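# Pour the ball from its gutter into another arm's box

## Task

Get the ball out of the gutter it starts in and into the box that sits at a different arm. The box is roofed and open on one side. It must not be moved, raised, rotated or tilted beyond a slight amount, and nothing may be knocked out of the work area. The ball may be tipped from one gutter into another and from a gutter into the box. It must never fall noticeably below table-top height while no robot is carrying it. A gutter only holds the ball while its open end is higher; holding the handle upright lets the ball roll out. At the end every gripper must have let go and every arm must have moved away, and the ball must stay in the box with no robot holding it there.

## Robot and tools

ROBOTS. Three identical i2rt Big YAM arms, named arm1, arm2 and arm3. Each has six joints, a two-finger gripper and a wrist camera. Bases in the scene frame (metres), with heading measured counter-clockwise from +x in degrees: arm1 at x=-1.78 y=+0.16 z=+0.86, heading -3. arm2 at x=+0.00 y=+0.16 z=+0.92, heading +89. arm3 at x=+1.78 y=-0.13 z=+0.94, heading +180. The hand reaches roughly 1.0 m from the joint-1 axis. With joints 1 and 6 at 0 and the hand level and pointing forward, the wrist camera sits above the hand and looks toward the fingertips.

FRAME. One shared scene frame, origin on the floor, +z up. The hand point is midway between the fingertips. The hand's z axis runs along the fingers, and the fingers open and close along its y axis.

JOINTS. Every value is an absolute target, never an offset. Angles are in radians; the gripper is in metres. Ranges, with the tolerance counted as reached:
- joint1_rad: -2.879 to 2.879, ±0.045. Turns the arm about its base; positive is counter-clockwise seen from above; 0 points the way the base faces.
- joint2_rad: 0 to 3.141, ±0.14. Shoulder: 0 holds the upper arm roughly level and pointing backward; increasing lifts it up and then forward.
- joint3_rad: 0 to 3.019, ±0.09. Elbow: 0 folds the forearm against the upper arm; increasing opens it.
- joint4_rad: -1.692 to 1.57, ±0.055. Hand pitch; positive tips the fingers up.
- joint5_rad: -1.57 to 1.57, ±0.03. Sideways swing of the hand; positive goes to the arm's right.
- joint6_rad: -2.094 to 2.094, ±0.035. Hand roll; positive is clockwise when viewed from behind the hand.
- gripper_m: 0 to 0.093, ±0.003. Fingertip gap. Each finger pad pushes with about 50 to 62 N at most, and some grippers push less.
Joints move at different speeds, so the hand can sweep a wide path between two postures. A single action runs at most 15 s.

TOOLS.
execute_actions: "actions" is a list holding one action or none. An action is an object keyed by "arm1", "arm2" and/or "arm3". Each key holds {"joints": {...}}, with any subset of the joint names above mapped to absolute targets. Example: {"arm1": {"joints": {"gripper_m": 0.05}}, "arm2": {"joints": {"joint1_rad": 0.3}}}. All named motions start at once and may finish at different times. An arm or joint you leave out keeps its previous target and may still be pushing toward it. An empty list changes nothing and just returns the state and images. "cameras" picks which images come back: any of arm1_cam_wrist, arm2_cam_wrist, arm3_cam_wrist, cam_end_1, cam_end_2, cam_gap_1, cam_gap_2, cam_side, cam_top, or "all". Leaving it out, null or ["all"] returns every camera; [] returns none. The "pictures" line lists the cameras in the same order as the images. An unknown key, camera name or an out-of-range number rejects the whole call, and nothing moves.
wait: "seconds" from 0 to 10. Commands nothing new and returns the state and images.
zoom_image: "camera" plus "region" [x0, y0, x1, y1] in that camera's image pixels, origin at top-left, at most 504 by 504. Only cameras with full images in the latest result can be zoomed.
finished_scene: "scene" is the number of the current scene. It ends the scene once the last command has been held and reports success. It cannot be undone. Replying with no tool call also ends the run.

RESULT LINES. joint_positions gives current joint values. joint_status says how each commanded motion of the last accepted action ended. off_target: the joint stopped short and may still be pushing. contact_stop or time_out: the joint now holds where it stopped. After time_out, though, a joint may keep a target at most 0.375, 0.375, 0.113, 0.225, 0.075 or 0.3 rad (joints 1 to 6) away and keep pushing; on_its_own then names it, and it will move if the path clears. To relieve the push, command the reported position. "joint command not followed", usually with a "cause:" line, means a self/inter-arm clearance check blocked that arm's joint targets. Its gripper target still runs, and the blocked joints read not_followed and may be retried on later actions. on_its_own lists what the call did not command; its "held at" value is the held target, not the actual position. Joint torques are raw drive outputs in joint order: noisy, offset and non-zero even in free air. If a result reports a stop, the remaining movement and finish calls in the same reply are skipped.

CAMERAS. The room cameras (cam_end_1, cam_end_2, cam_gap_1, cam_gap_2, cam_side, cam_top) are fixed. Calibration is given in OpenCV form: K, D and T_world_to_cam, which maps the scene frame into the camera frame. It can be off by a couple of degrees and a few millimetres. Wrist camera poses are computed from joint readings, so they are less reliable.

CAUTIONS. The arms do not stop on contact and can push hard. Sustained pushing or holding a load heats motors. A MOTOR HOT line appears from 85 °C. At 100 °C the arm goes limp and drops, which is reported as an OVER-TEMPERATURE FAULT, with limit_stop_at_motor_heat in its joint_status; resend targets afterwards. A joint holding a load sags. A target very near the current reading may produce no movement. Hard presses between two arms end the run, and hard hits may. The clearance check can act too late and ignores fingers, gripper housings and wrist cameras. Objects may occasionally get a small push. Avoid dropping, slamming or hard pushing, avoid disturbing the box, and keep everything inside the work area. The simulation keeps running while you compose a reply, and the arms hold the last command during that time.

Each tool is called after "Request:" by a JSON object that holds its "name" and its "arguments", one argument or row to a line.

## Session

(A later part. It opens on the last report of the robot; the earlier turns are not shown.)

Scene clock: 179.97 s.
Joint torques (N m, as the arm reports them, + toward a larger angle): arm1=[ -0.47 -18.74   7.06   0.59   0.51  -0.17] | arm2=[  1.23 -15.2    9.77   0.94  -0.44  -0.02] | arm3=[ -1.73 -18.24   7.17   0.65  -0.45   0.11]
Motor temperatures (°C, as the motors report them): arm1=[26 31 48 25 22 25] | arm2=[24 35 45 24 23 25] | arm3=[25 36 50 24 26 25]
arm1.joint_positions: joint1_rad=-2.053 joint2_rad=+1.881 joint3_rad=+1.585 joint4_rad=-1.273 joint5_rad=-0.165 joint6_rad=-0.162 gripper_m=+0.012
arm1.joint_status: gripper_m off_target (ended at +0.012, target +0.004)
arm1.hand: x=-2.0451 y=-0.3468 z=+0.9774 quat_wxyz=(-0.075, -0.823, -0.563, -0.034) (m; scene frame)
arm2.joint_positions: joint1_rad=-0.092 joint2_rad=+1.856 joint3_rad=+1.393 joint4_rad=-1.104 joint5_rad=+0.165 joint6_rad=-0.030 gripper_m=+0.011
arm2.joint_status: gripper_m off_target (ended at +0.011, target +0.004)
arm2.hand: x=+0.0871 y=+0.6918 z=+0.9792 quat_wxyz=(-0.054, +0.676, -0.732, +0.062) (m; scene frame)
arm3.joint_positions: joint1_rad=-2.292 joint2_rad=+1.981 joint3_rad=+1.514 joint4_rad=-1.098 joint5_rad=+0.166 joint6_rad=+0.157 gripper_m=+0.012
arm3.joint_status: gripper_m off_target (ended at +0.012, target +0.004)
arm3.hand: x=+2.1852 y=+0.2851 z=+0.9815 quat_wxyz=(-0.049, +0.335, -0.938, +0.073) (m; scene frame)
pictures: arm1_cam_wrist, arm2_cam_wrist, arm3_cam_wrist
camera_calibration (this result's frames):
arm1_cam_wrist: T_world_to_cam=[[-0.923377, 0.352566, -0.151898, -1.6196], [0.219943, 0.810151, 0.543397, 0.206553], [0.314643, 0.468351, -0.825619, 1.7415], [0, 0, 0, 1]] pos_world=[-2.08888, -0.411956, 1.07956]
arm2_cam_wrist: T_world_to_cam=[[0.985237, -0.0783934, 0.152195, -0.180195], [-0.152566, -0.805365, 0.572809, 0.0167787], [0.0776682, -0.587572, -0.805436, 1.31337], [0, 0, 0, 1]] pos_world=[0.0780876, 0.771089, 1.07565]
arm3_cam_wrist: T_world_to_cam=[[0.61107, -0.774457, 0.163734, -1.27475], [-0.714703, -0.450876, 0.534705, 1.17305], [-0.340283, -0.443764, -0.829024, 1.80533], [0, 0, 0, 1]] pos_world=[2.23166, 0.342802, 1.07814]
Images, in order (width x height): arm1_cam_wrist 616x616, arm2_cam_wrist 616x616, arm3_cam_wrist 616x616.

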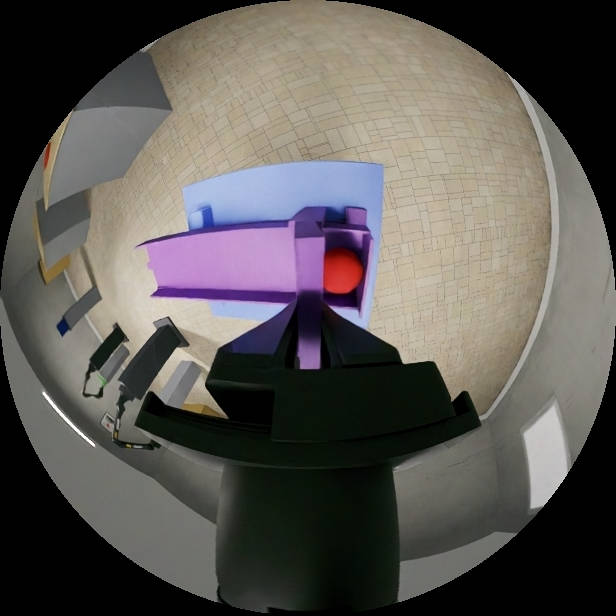

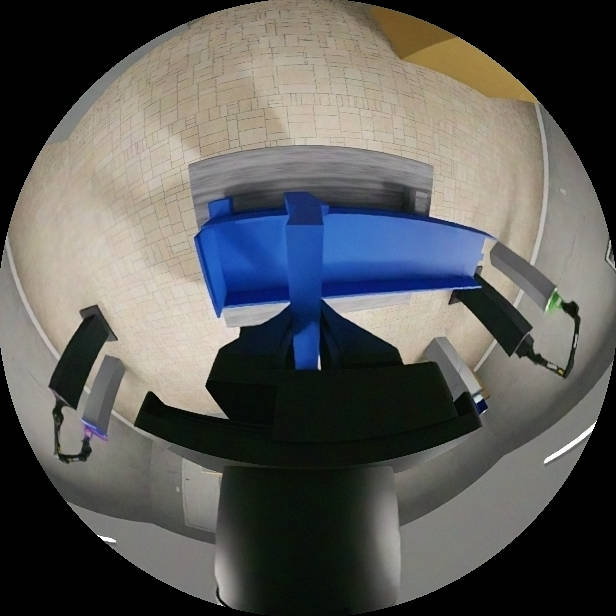

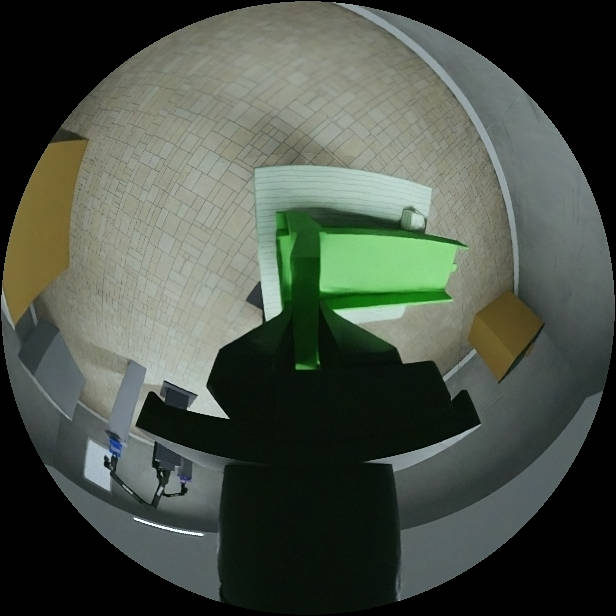

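Request:
{"name": "execute_actions", "arguments": {
  "actions": [
    {"arm1":{"joints":{"joint2_rad":1.83,"joint3_rad":1.795,"joint4_rad":-1.50,"joint5_rad":-0.30}},"arm2":{"joints":{"joint2_rad":1.775,"joint3_rad":1.565,"joint4_rad":-1.33}},"arm3":{"joints":{"joint2_rad":1.895,"joint3_rad":1.67,"joint4_rad":-1.31}}}
  ],
  "cameras": ["arm1_cam_wrist","arm2_cam_wrist","arm3_cam_wrist","cam_end_2","cam_side"]
}}

Scene clock: 290.20 s.
Joint torques (N m, as the arm reports them, + toward a larger angle): arm1=[ -0.58 -21.26  11.63  -0.35  -0.52  -0.19] | arm2=[  1.54 -16.57  13.78  -0.19   0.12  -0.01] | arm3=[ -2.01 -20.68  10.75  -0.2    0.2    0.1 ]
Motor temperatures (°C, as the motors report them): arm1=[26 32 46 24 23 25] | arm2=[24 35 44 24 24 25] | arm3=[25 37 48 24 26 25]
arm1.joint_positions: joint1_rad=-2.054 joint2_rad=+1.840 joint3_rad=+1.742 joint4_rad=-1.487 joint5_rad=-0.294 joint6_rad=-0.162 gripper_m=+0.012
arm1.joint_status: all done
arm1.hand: x=-2.0256 y=-0.3548 z=+1.0634 quat_wxyz=(-0.130, -0.818, -0.557, -0.068) (m; scene frame)
arm2.joint_positions: joint1_rad=-0.092 joint2_rad=+1.774 joint3_rad=+1.528 joint4_rad=-1.315 joint5_rad=+0.146 joint6_rad=-0.030 gripper_m=+0.011
arm2.joint_status: all done
arm2.hand: x=+0.0842 y=+0.6938 z=+1.0691 quat_wxyz=(-0.050, +0.676, -0.733, +0.053) (m; scene frame)
arm3.joint_positions: joint1_rad=-2.292 joint2_rad=+1.900 joint3_rad=+1.622 joint4_rad=-1.300 joint5_rad=+0.148 joint6_rad=+0.157 gripper_m=+0.012
arm3.joint_status: all done
arm3.hand: x=+2.1795 y=+0.2839 z=+1.0638 quat_wxyz=(-0.039, +0.335, -0.939, +0.068) (m; scene frame)
pictures: arm1_cam_wrist, arm2_cam_wrist, arm3_cam_wrist, cam_end_2, cam_side
camera_calibration (this result's frames):
arm1_cam_wrist: T_world_to_cam=[[-0.897031, 0.343145, -0.278544, -1.40093], [0.157939, 0.837503, 0.523109, 0.0676898], [0.412784, 0.425252, -0.805462, 1.9722], [0, 0, 0, 1]] pos_world=[-2.08146, -0.414648, 1.1629]
arm2_cam_wrist: T_world_to_cam=[[0.987861, -0.0794402, 0.133492, -0.1703], [-0.142044, -0.80981, 0.569237, -0.0274806], [0.062883, -0.581289, -0.811264, 1.39025], [0, 0, 0, 1]] pos_world=[0.0769062, 0.772352, 1.16623]
arm3_cam_wrist: T_world_to_cam=[[0.614373, -0.774875, 0.148708, -1.27671], [-0.702496, -0.451391, 0.550224, 1.08152], [-0.359229, -0.44251, -0.821669, 1.90418], [0, 0, 0, 1]] pos_world=[2.22817, 0.341516, 1.15938]
Images, in order (width x height): arm1_cam_wrist 616x616, arm2_cam_wrist 616x616, arm3_cam_wrist 616x616, cam_end_2 672x504, cam_side 672x504.

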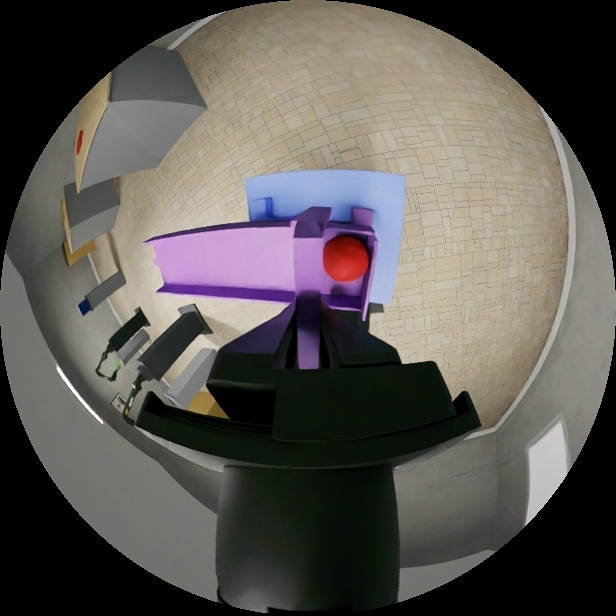

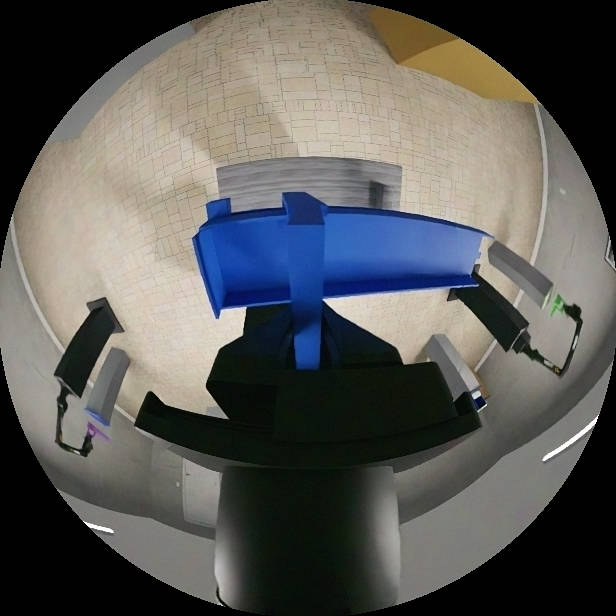

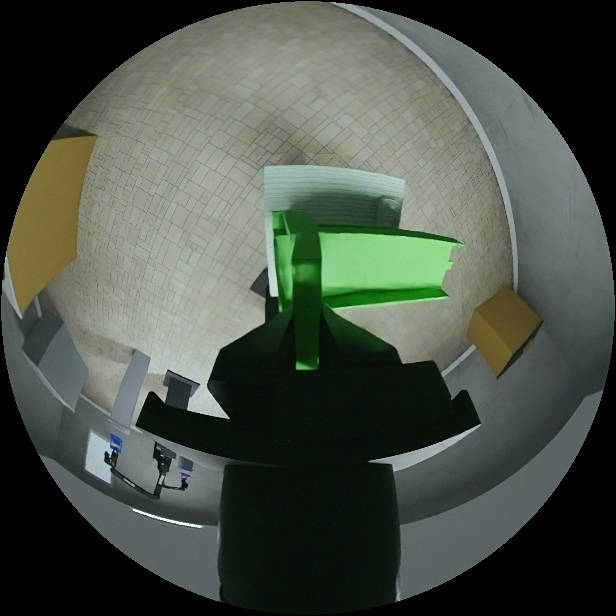

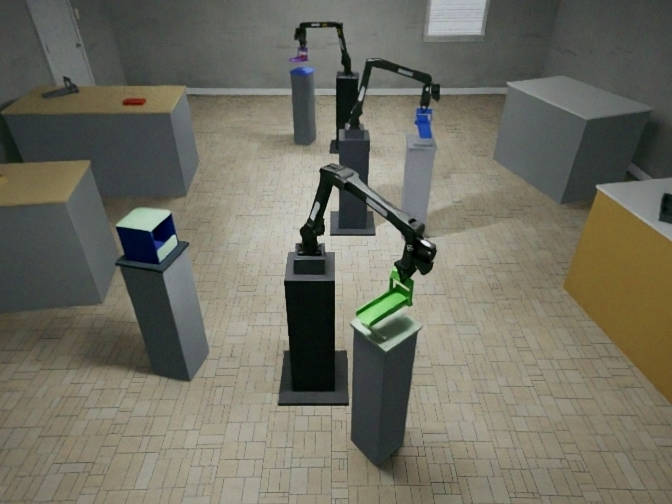

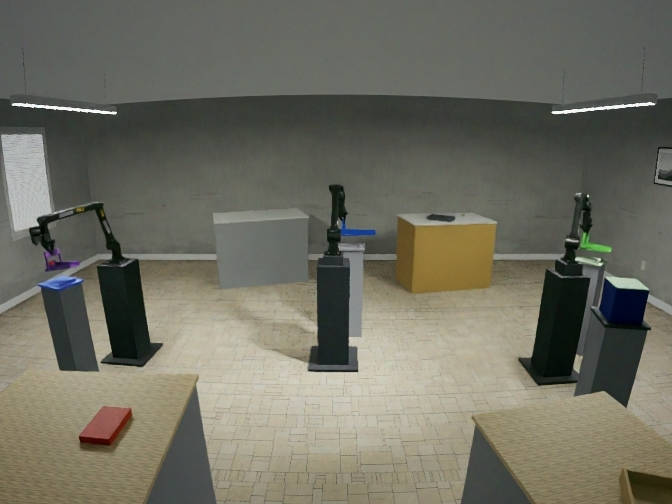

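Request:
{"name": "zoom_image", "arguments": {
  "camera": "cam_end_2",
  "region": [90, 190, 210, 280]
}}

Request:
{"name": "zoom_image", "arguments": {
  "camera": "cam_side",
  "region": [560, 260, 680, 350]
}}

Region (90, 190, 210, 280) of cam_end_2's 672x504 image, scaled by 4.200, with more detail than that image has; it fills the top 378 rows of this view, and the rest is white.

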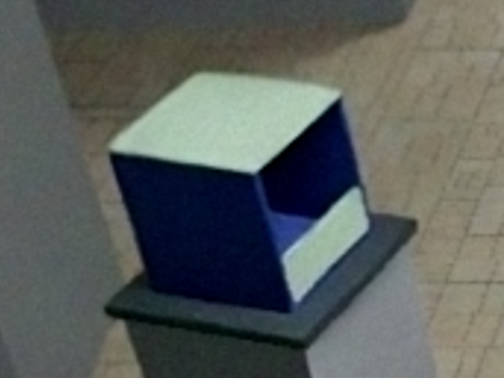

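Invalid region (560, 260, 680, 350): it reaches outside that camera's 672x504 image.

Request:
{"name": "execute_actions", "arguments": {
  "actions": [
    {"arm1":{"joints":{"joint2_rad":1.92,"joint3_rad":2.01,"joint4_rad":-0.9,"joint6_rad":1.571}},"arm2":{"joints":{"joint1_rad":1.591,"joint3_rad":2.09,"joint4_rad":-1.035,"joint5_rad":0.0,"joint6_rad":-1.571}},"arm3":{"joints":{"joint1_rad":1.2,"joint2_rad":1.32,"joint3_rad":1.42,"joint4_rad":-1.335,"joint5_rad":0.0,"joint6_rad":0.0}}}
  ],
  "cameras": ["arm1_cam_wrist","arm2_cam_wrist","arm3_cam_wrist"]
}}

Scene clock: 340.10 s.
Joint torques (N m, as the arm reports them, + toward a larger angle): arm1=[ -0.59 -25.28  13.44   2.15  -0.32  -0.13] | arm2=[  1.46 -21.02  15.59   1.81  -0.09  -0.03] | arm3=[ -0.63 -14.08   9.05   0.8    0.17  -0.07]
Motor temperatures (°C, as the motors report them): arm1=[26 34 58 24 23 25] | arm2=[24 37 49 24 23 25] | arm3=[25 38 53 24 26 25]
arm1.joint_positions: joint1_rad=-2.054 joint2_rad=+1.938 joint3_rad=+1.944 joint4_rad=-0.932 joint5_rad=-0.295 joint6_rad=+1.564 gripper_m=+0.012
arm1.joint_status: all done
arm1.hand: x=-2.1179 y=-0.5112 z=+1.1331 quat_wxyz=(-0.339, -0.918, +0.200, -0.051) (m; scene frame)
arm2.joint_positions: joint1_rad=+1.594 joint2_rad=+1.804 joint3_rad=+2.049 joint4_rad=-1.041 joint5_rad=-0.002 joint6_rad=-1.564 gripper_m=+0.011
arm2.joint_status: all done
arm2.hand: x=-0.7175 y=+0.1593 z=+1.3204 quat_wxyz=(-0.264, +0.655, +0.654, -0.270) (m; scene frame)
arm3.joint_positions: joint1_rad=+1.201 joint2_rad=+1.343 joint3_rad=+1.414 joint4_rad=-1.329 joint5_rad=-0.003 joint6_rad=+0.009 gripper_m=+0.012
arm3.joint_status: all done
arm3.hand: x=+1.6078 y=-0.5550 z=+1.2451 quat_wxyz=(+0.092, +0.820, +0.552, -0.122) (m; scene frame)
pictures: arm1_cam_wrist, arm2_cam_wrist, arm3_cam_wrist
camera_calibration (this result's frames):
arm1_cam_wrist: T_world_to_cam=[[0.397352, 0.697489, -0.59634, 1.87187], [0.773088, 0.0956875, 0.62704, 0.98263], [0.494416, -0.710178, -0.501198, 1.38061], [0, 0, 0, 1]] pos_world=[-2.18605, -0.419153, 1.19208]
arm2_cam_wrist: T_world_to_cam=[[-0.722696, 0.00474375, 0.69115, -1.43148], [0.396995, 0.821416, 0.409476, -0.379456], [-0.565779, 0.57031, -0.595517, 0.414427], [0, 0, 0, 1]] pos_world=[-0.649411, 0.08213, 1.39155]
arm3_cam_wrist: T_world_to_cam=[[-0.922816, 0.384393, -0.0255224, 1.72924], [0.358628, 0.881378, 0.307506, -0.462719], [0.140698, 0.274618, -0.951204, 1.23207], [0, 0, 0, 1]] pos_world=[1.58836, -0.595227, 1.35838]
Images, in order (width x height): arm1_cam_wrist 616x616, arm2_cam_wrist 616x616, arm3_cam_wrist 616x616.

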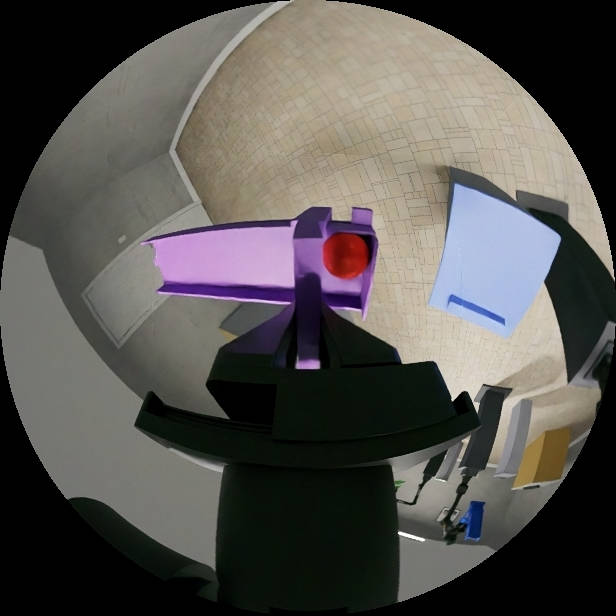

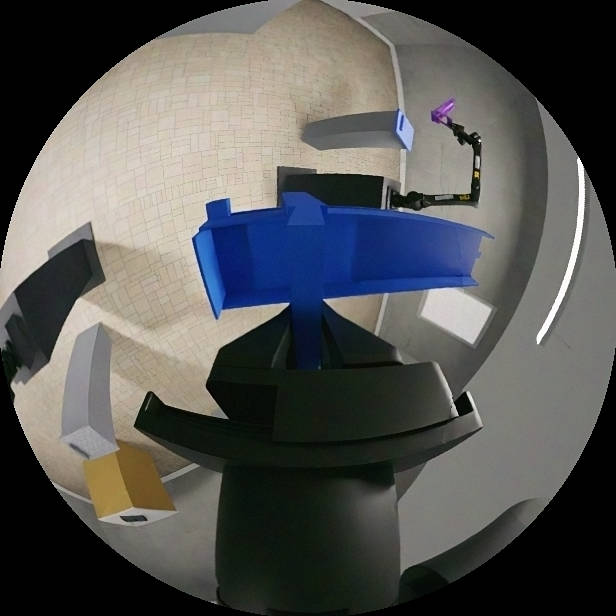

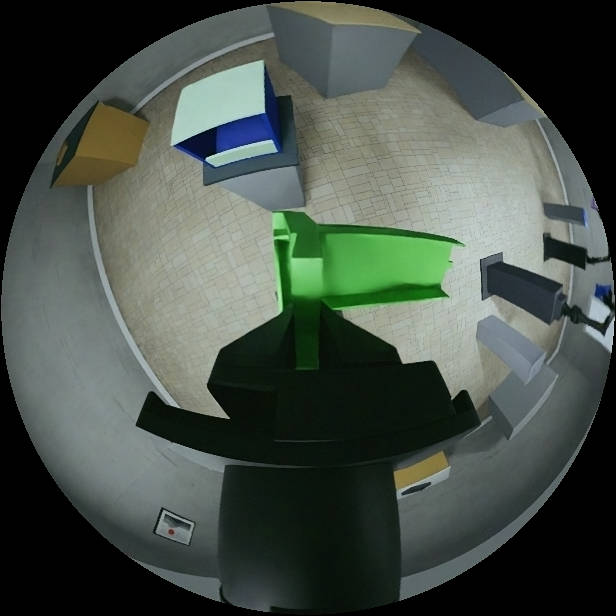

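Request:
{"name": "zoom_image", "arguments": {
  "camera": "arm3_cam_wrist",
  "region": [150, 40, 330, 220]
}}

Region (150, 40, 330, 220) of arm3_cam_wrist's 616x616 image, scaled by 2.800, with more detail than that image has.

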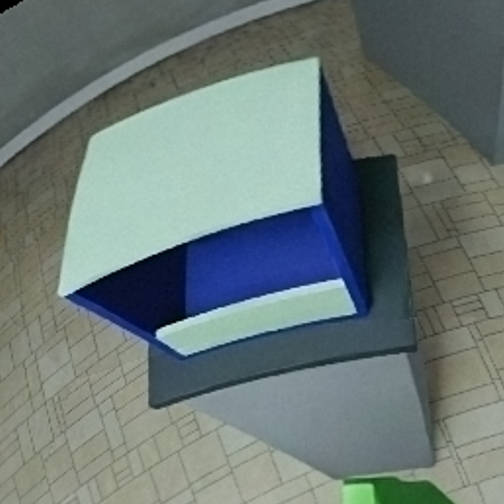

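Request:
{"name": "execute_actions", "arguments": {
  "actions": [
    {"arm1":{"joints":{"joint1_rad":0.057,"joint5_rad":0.0}},"arm2":{"joints":{"joint2_rad":2.285,"joint3_rad":2.09}},"arm3":{"joints":{"joint1_rad":1.75}}}
  ],
  "cameras": ["arm1_cam_wrist","arm3_cam_wrist","cam_gap_1","cam_side"]
}}

Request:
{"name": "zoom_image", "arguments": {
  "camera": "arm3_cam_wrist",
  "region": [200, 60, 440, 260]
}}

Scene clock: 362.63 s.
Joint torques (N m, as the arm reports them, + toward a larger angle): arm1=[  1.17 -27.09  13.42   1.47  -0.76  -0.57] | arm2=[  4.38 -25.19  15.09   1.08  -0.23  -0.05] | arm3=[  0.43 -14.14   9.13   0.64   0.16  -0.07]
Motor temperatures (°C, as the motors report them): arm1=[26 36 64 25 23 25] | arm2=[24 39 51 24 23 25] | arm3=[25 36 51 24 26 25]
arm1.joint_positions: joint1_rad=+0.028 joint2_rad=+1.951 joint3_rad=+1.944 joint4_rad=-0.913 joint5_rad=+0.019 joint6_rad=+1.616 gripper_m=+0.012
arm1.joint_status: all done
arm1.hand: x=-1.0239 y=+0.1348 z=+1.1207 quat_wxyz=(-0.230, -0.695, -0.644, -0.222) (m; scene frame)
arm2.joint_positions: joint1_rad=+1.553 joint2_rad=+2.298 joint3_rad=+2.045 joint4_rad=-1.041 joint5_rad=+0.003 joint6_rad=-1.565 gripper_m=+0.011
arm2.joint_status: all done
arm2.hand: x=-0.7607 y=+0.1897 z=+0.9569 quat_wxyz=(-0.099, +0.715, +0.686, -0.096) (m; scene frame)
arm3.joint_positions: joint1_rad=+1.752 joint2_rad=+1.343 joint3_rad=+1.414 joint4_rad=-1.329 joint5_rad=-0.003 joint6_rad=+0.009 gripper_m=+0.012
arm3.joint_status: all done
arm3.hand: x=+1.8564 y=-0.5799 z=+1.2482 quat_wxyz=(+0.125, +0.639, +0.754, -0.094) (m; scene frame)
pictures: arm1_cam_wrist, arm3_cam_wrist, cam_gap_1, cam_side
camera_calibration (this result's frames):
arm1_cam_wrist: T_world_to_cam=[[-0.798632, 0.0595798, -0.598864, -0.156538], [-0.288337, 0.835564, 0.467649, -0.925104], [0.528251, 0.546154, -0.650128, 1.32447], [0, 0, 0, 1]] pos_world=[-1.09141, 0.0589434, 1.19996]
arm3_cam_wrist: T_world_to_cam=[[-0.987383, -0.155982, -0.0272837, 1.77701], [-0.15691, 0.940587, 0.301122, 0.468479], [-0.0213068, 0.301604, -0.953195, 1.52575], [0, 0, 0, 1]] pos_world=[1.86061, -0.623637, 1.36175]
Images, in order (width x height): arm1_cam_wrist 616x616, arm3_cam_wrist 616x616, cam_gap_1 672x504, cam_side 672x504.

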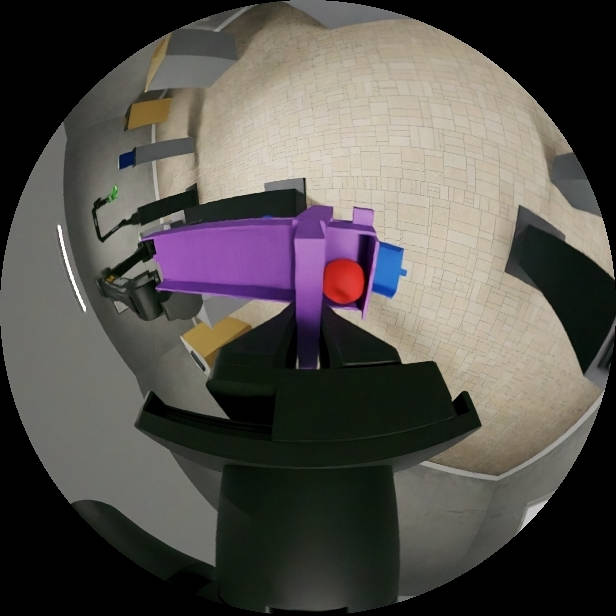

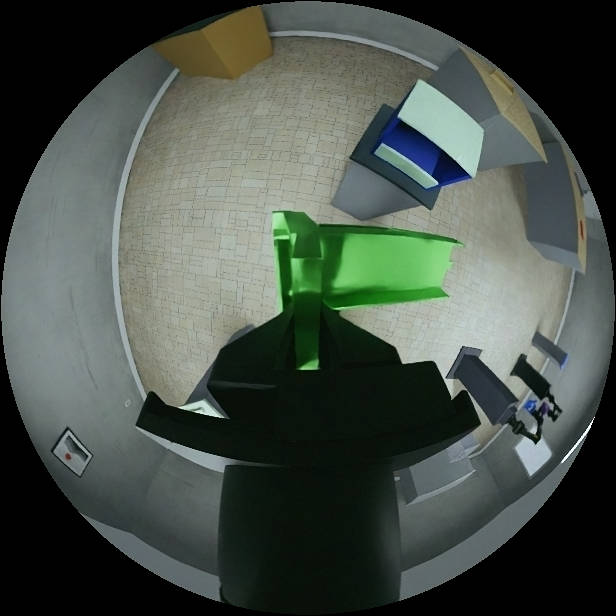

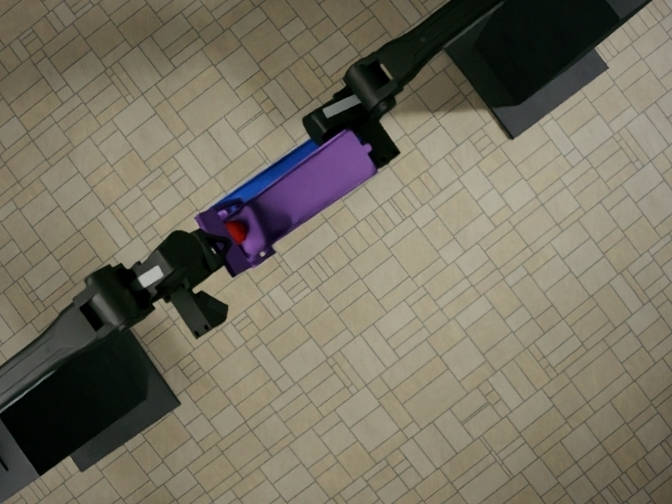

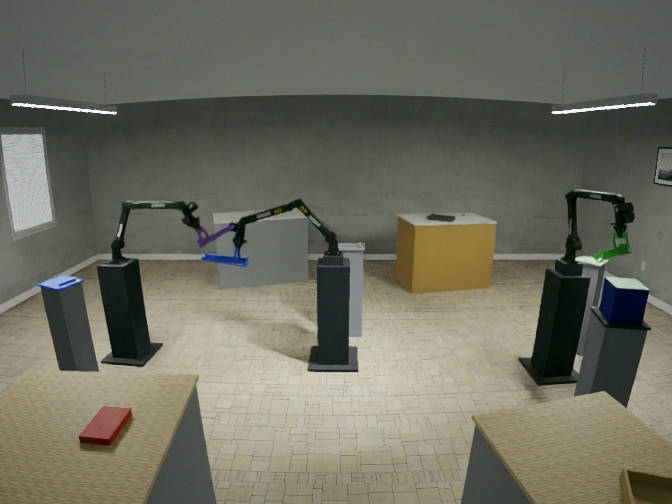

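Region (200, 60, 440, 260) of arm3_cam_wrist's 616x616 image, scaled by 2.100, with more detail than that image has.

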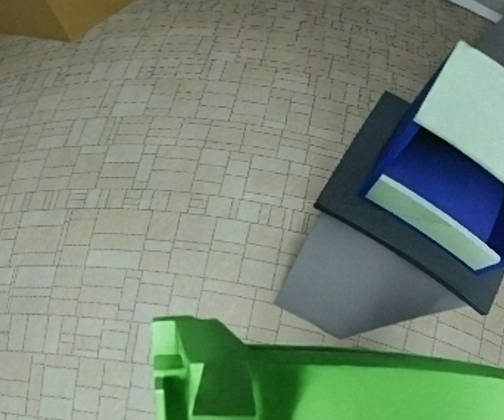

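Request:
{"name": "execute_actions", "arguments": {
  "actions": [
    {"arm1":{"joints":{"joint1_rad":0.057,"joint2_rad":1.92,"joint3_rad":2.05,"joint4_rad":-1.27,"joint5_rad":0.0,"joint6_rad":1.571}},"arm2":{"joints":{"joint1_rad":1.591,"joint4_rad":-1.01}},"arm3":{"joints":{"joint1_rad":1.45}}}
  ],
  "cameras": ["arm1_cam_wrist","arm3_cam_wrist","cam_gap_1","cam_side"]
}}

Request:
{"name": "zoom_image", "arguments": {
  "camera": "arm3_cam_wrist",
  "region": [220, 40, 440, 240]
}}

Scene clock: 382.97 s.
Joint torques (N m, as the arm reports them, + toward a larger angle): arm1=[ -0.67 -25.78  12.96   0.4    0.04  -0.24] | arm2=[  2.   -25.84  14.97   1.86  -0.2   -0.05] | arm3=[  1.14 -13.18   9.05   0.69  -0.06  -0.04]
Motor temperatures (°C, as the motors report them): arm1=[26 37 67 25 24 25] | arm2=[24 41 51 24 23 25] | arm3=[25 35 51 24 26 25]
arm1.joint_positions: joint1_rad=+0.055 joint2_rad=+1.948 joint3_rad=+1.985 joint4_rad=-1.264 joint5_rad=+0.001 joint6_rad=+1.579 gripper_m=+0.012
arm1.joint_status: all done
arm1.hand: x=-1.0909 y=+0.1576 z=+1.1021 quat_wxyz=(-0.121, -0.699, -0.695, -0.121) (m; scene frame)
arm2.joint_positions: joint1_rad=+1.596 joint2_rad=+2.298 joint3_rad=+2.045 joint4_rad=-1.035 joint5_rad=+0.001 joint6_rad=-1.565 gripper_m=+0.011
arm2.joint_status: all done
arm2.hand: x=-0.7627 y=+0.1572 z=+0.9575 quat_wxyz=(-0.099, +0.700, +0.700, -0.101) (m; scene frame)
arm3.joint_positions: joint1_rad=+1.440 joint2_rad=+1.343 joint3_rad=+1.414 joint4_rad=-1.329 joint5_rad=+0.001 joint6_rad=+0.009 gripper_m=+0.012
arm3.joint_status: all done
arm3.hand: x=+1.7130 y=-0.5826 z=+1.2464 quat_wxyz=(+0.106, +0.748, +0.645, -0.112) (m; scene frame)
pictures: arm1_cam_wrist, arm3_cam_wrist, cam_gap_1, cam_side
camera_calibration (this result's frames):
arm1_cam_wrist: T_world_to_cam=[[-0.944457, 0.000957962, -0.328635, -0.670131], [-0.187933, 0.818775, 0.542483, -0.925052], [0.269598, 0.574113, -0.773118, 1.18429], [0, 0, 0, 1]] pos_world=[-1.12604, 0.0781381, 1.19719]
arm3_cam_wrist: T_world_to_cam=[[-0.987488, 0.156044, -0.0227457, 1.81131], [0.141801, 0.941793, 0.304824, -0.0665335], [0.0689876, 0.297785, -0.952137, 1.36357], [0, 0, 0, 1]] pos_world=[1.70401, -0.626032, 1.35978]
Images, in order (width x height): arm1_cam_wrist 616x616, arm3_cam_wrist 616x616, cam_gap_1 672x504, cam_side 672x504.

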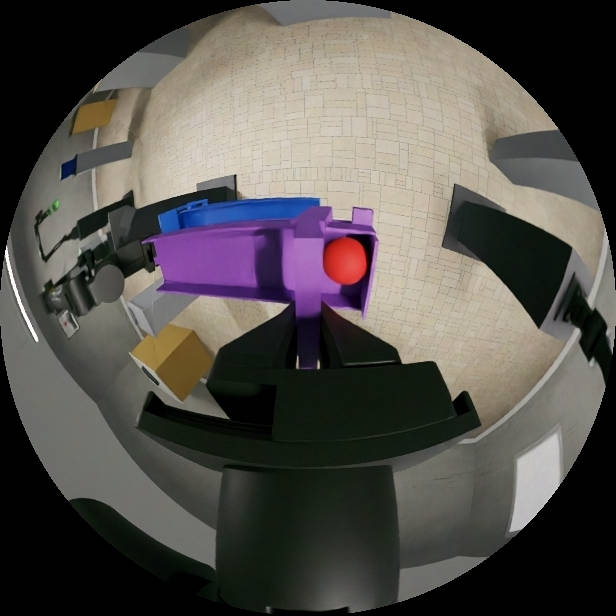

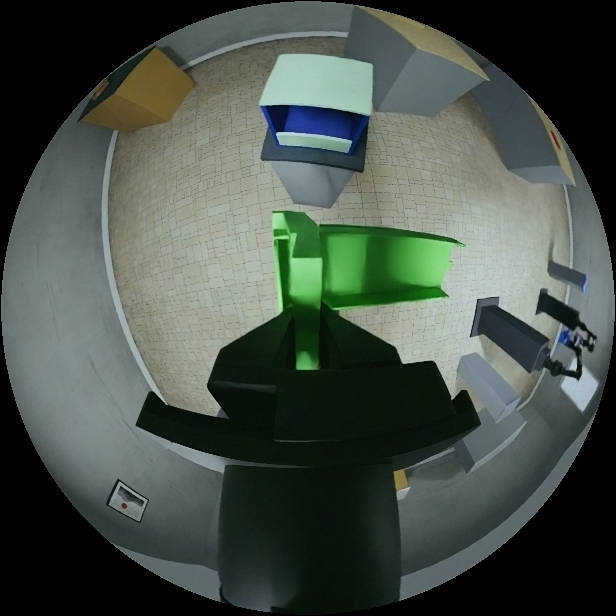

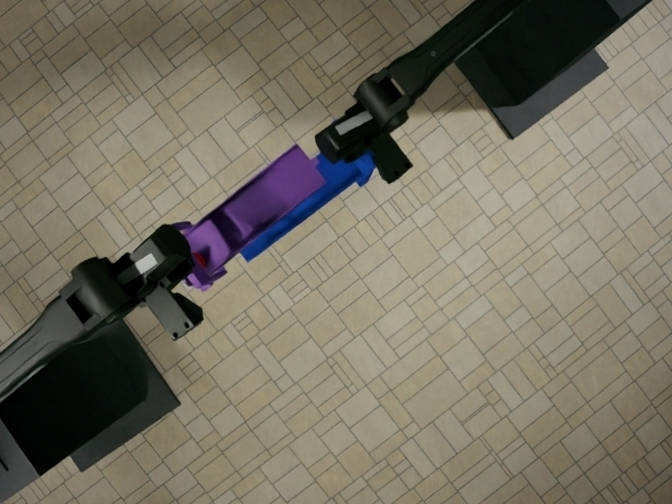

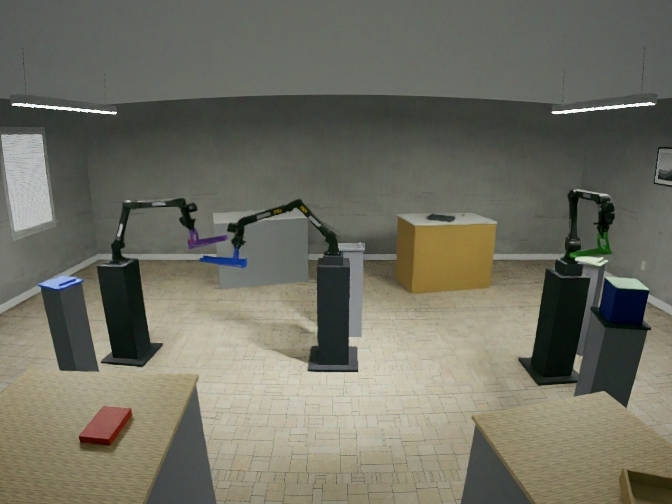

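Region (220, 40, 440, 240) of arm3_cam_wrist's 616x616 image, scaled by 2.291, with more detail than that image has; it fills the top 458 rows of this view, and the rest is white.

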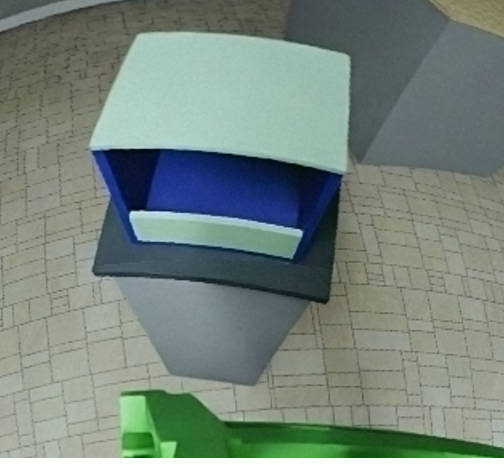

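Request:
{"name": "execute_actions", "arguments": {
  "actions": [
    {"arm1":{"joints":{"joint2_rad":1.81}},"arm3":{"joints":{"joint1_rad":-0.16,"joint3_rad":2.10,"joint4_rad":-1.0,"joint6_rad":-1.565}}}
  ],
  "cameras": ["arm1_cam_wrist","cam_gap_1","cam_side"]
}}

Scene clock: 459.50 s.
Joint torques (N m, as the arm reports them, + toward a larger angle): arm1=[ -0.68 -21.29  12.5    0.68   0.03  -0.25] | arm2=[  1.42 -25.38  14.91   1.86  -0.21  -0.04] | arm3=[ -0.33 -13.38  12.1    2.03  -0.08   0.04]
Motor temperatures (°C, as the motors report them): arm1=[26 39 70 24 23 25] | arm2=[24 44 53 24 23 25] | arm3=[25 34 51 24 26 25]
arm1.joint_positions: joint1_rad=+0.055 joint2_rad=+1.814 joint3_rad=+1.993 joint4_rad=-1.266 joint5_rad=+0.001 joint6_rad=+1.579 gripper_m=+0.012
arm1.joint_status: all done
arm1.hand: x=-1.1108 y=+0.1576 z=+1.1934 quat_wxyz=(-0.168, -0.688, -0.685, -0.170) (m; scene frame)
arm2.joint_positions: joint1_rad=+1.596 joint2_rad=+2.298 joint3_rad=+2.045 joint4_rad=-1.035 joint5_rad=+0.001 joint6_rad=-1.565 gripper_m=+0.011
arm2.joint_status: not commanded
arm2.hand: x=-0.7627 y=+0.1572 z=+0.9575 quat_wxyz=(-0.099, +0.700, +0.700, -0.101) (m; scene frame)
arm3.joint_positions: joint1_rad=-0.160 joint2_rad=+1.343 joint3_rad=+2.039 joint4_rad=-1.012 joint5_rad=+0.002 joint6_rad=-1.553 gripper_m=+0.012
arm3.joint_status: all done
arm3.hand: x=+1.2494 y=-0.0402 z=+1.6168 quat_wxyz=(-0.443, +0.625, +0.520, -0.378) (m; scene frame)
pictures: arm1_cam_wrist, cam_gap_1, cam_side
camera_calibration (this result's frames):
arm1_cam_wrist: T_world_to_cam=[[-0.890054, 0.000739572, -0.455855, -0.446699], [-0.261314, 0.81856, 0.511541, -1.02282], [0.373523, 0.57442, -0.728369, 1.32226], [0, 0, 0, 1]] pos_world=[-1.15876, 0.0780394, 1.28268]
Images, in order (width x height): arm1_cam_wrist 616x616, cam_gap_1 672x504, cam_side 672x504.

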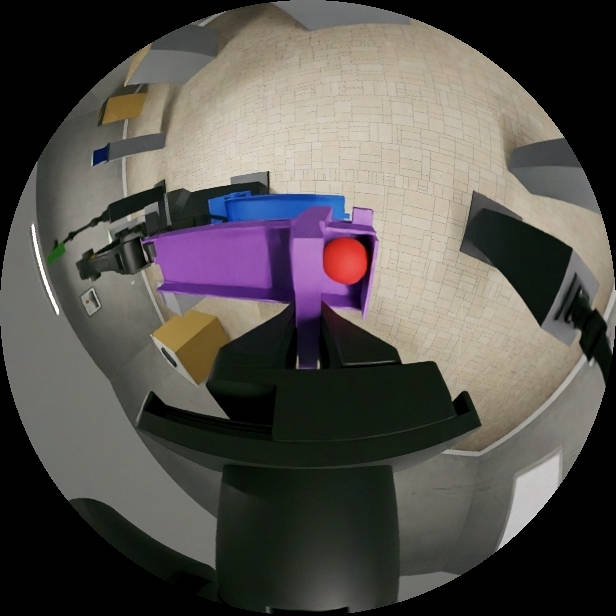

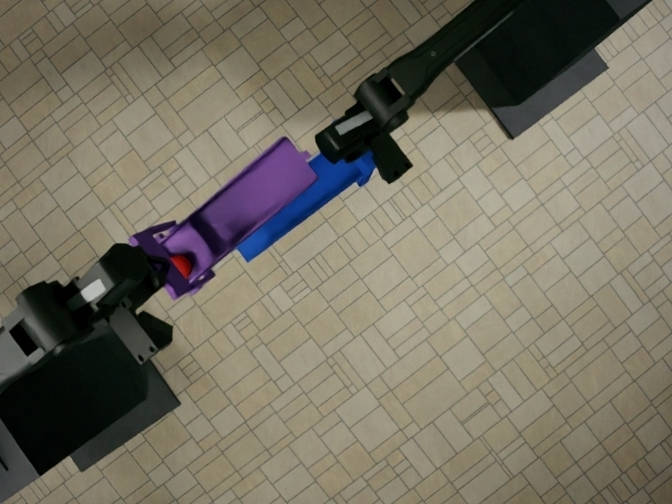

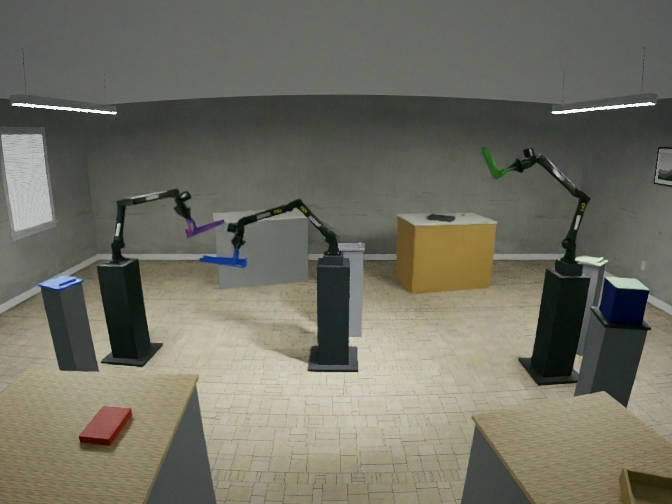

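Request:
{"name": "zoom_image", "arguments": {
  "camera": "cam_gap_1",
  "region": [200, 110, 420, 290]
}}

Region (200, 110, 420, 290) of cam_gap_1's 672x504 image, scaled by 2.291, with more detail than that image has; it fills the top 412 rows of this view, and the rest is white.

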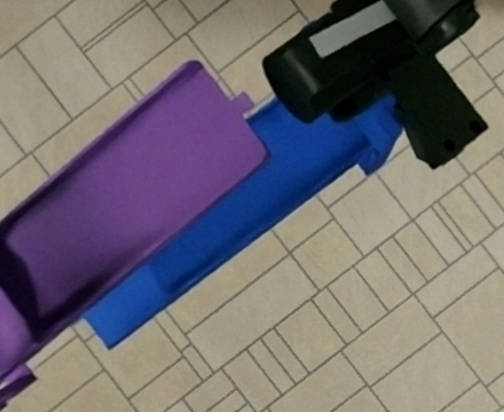

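Request:
{"name": "execute_actions", "arguments": {
  "actions": [
    {"arm1":{"joints":{"joint3_rad":1.90,"joint4_rad":-1.585}},"arm3":{"joints":{"joint2_rad":2.30,"joint3_rad":2.10}}}
  ],
  "cameras": ["arm1_cam_wrist","arm2_cam_wrist","cam_gap_1","cam_side"]
}}

Scene clock: 502.07 s.
Joint torques (N m, as the arm reports them, + toward a larger angle): arm1=[ -0.55 -22.05   8.5   -0.15   0.05  -0.2 ] | arm2=[  0.92 -25.8   14.99   1.73  -0.17  -0.04] | arm3=[  0.23 -27.7   11.55   0.92  -0.13  -0.04]
Motor temperatures (°C, as the motors report them): arm1=[26 37 69 24 23 25] | arm2=[24 45 54 24 23 25] | arm3=[25 35 57 24 26 25]
arm1.joint_positions: joint1_rad=+0.055 joint2_rad=+1.826 joint3_rad=+1.891 joint4_rad=-1.576 joint5_rad=+0.001 joint6_rad=+1.578 gripper_m=+0.012
arm1.joint_status: all done
arm1.hand: x=-1.2011 y=+0.1573 z=+1.1210 quat_wxyz=(-0.021, -0.708, -0.705, -0.021) (m; scene frame)
arm2.joint_positions: joint1_rad=+1.596 joint2_rad=+2.298 joint3_rad=+2.045 joint4_rad=-1.031 joint5_rad=+0.001 joint6_rad=-1.566 gripper_m=+0.011
arm2.joint_status: not commanded
arm2.hand: x=-0.7635 y=+0.1572 z=+0.9574 quat_wxyz=(-0.100, +0.699, +0.701, -0.102) (m; scene frame)
arm3.joint_positions: joint1_rad=-0.160 joint2_rad=+2.308 joint3_rad=+2.048 joint4_rad=-1.007 joint5_rad=+0.002 joint6_rad=-1.555 gripper_m=+0.012
arm3.joint_status: all done
arm3.hand: x=+1.0211 y=+0.0006 z=+0.9632 quat_wxyz=(-0.112, +0.760, +0.633, -0.093) (m; scene frame)
pictures: arm1_cam_wrist, arm2_cam_wrist, cam_gap_1, cam_side
camera_calibration (this result's frames):
arm1_cam_wrist: T_world_to_cam=[[-0.998736, -0.000350306, -0.0502571, -1.14505], [-0.0291054, 0.819258, 0.572687, -0.798941], [0.0409729, 0.573426, -0.818232, 1.00492], [0, 0, 0, 1]] pos_world=[-1.20803, 0.0778922, 1.22225]
arm2_cam_wrist: T_world_to_cam=[[-0.962259, -0.00166701, 0.272132, -0.994509], [0.154737, 0.819248, 0.552168, -0.532048], [-0.223864, 0.573437, -0.78807, 0.618394], [0, 0, 0, 1]] pos_world=[-0.736211, 0.0796104, 1.05176]
Images, in order (width x height): arm1_cam_wrist 616x616, arm2_cam_wrist 616x616, cam_gap_1 672x504, cam_side 672x504.

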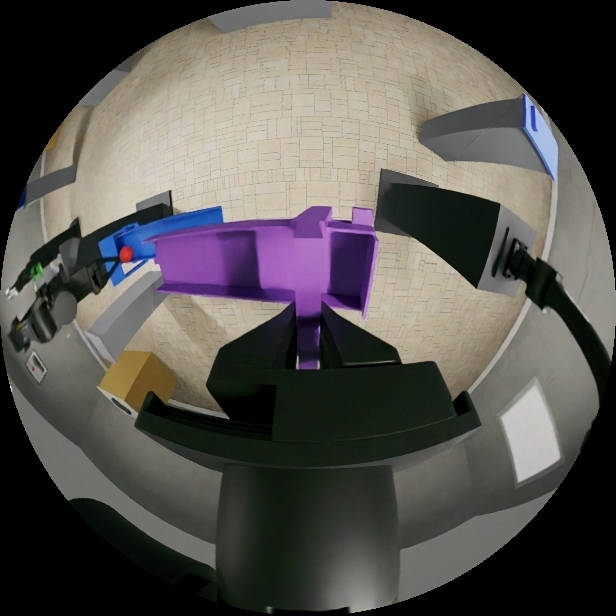

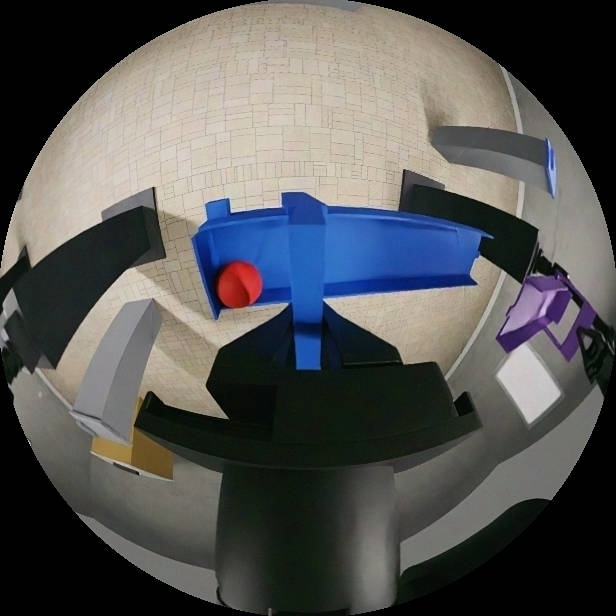

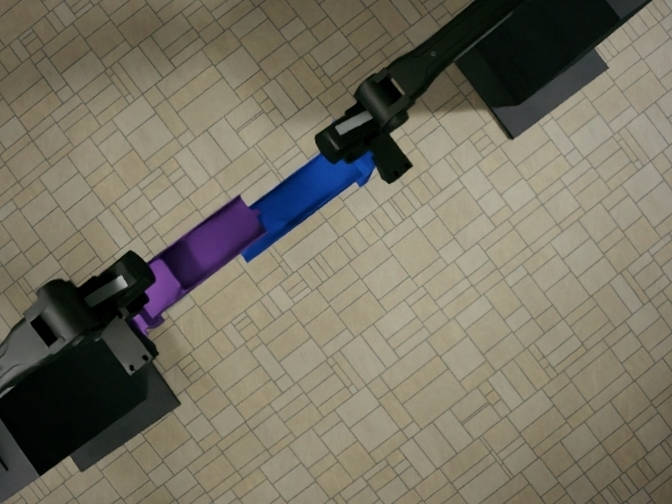

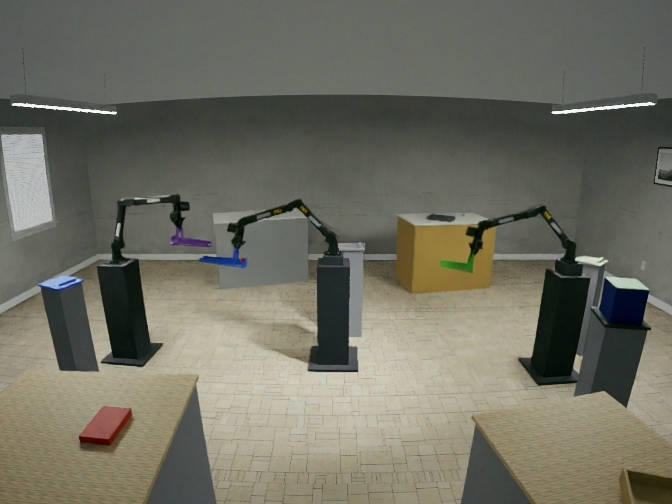

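Request:
{"name": "execute_actions", "arguments": {
  "actions": [
    {"arm1":{"joints":{"joint1_rad":-0.35}}}
  ],
  "cameras": []
}}

Scene clock: 522.20 s.
Joint torques (N m, as the arm reports them, + toward a larger angle): arm1=[ -1.31 -21.66   8.5   -0.19   0.11  -0.19] | arm2=[  1.44 -25.38  14.9    1.7   -0.19  -0.04] | arm3=[ -0.09 -27.65  11.67   1.09  -0.11  -0.05]
Motor temperatures (°C, as the motors report them): arm1=[26 37 62 24 23 25] | arm2=[24 46 54 24 23 25] | arm3=[25 40 57 24 26 25]
arm1.joint_positions: joint1_rad=-0.341 joint2_rad=+1.826 joint3_rad=+1.891 joint4_rad=-1.576 joint5_rad=-0.001 joint6_rad=+1.576 gripper_m=+0.012
arm1.joint_status: all done
arm1.hand: x=-1.2453 y=-0.0658 z=+1.1210 quat_wxyz=(-0.025, -0.833, -0.553, -0.017) (m; scene frame)
arm2.joint_positions: joint1_rad=+1.596 joint2_rad=+2.298 joint3_rad=+2.045 joint4_rad=-1.031 joint5_rad=+0.001 joint6_rad=-1.566 gripper_m=+0.011
arm2.joint_status: not commanded
arm2.hand: x=-0.7635 y=+0.1572 z=+0.9574 quat_wxyz=(-0.100, +0.699, +0.701, -0.102) (m; scene frame)
arm3.joint_positions: joint1_rad=-0.160 joint2_rad=+2.308 joint3_rad=+2.048 joint4_rad=-1.007 joint5_rad=+0.002 joint6_rad=-1.555 gripper_m=+0.012
arm3.joint_status: not commanded
arm3.hand: x=+1.0211 y=+0.0006 z=+0.9632 quat_wxyz=(-0.112, +0.760, +0.633, -0.093) (m; scene frame)
pictures: none
No camera images: the call's "cameras" was empty. Leave "cameras" out to get every camera's image.


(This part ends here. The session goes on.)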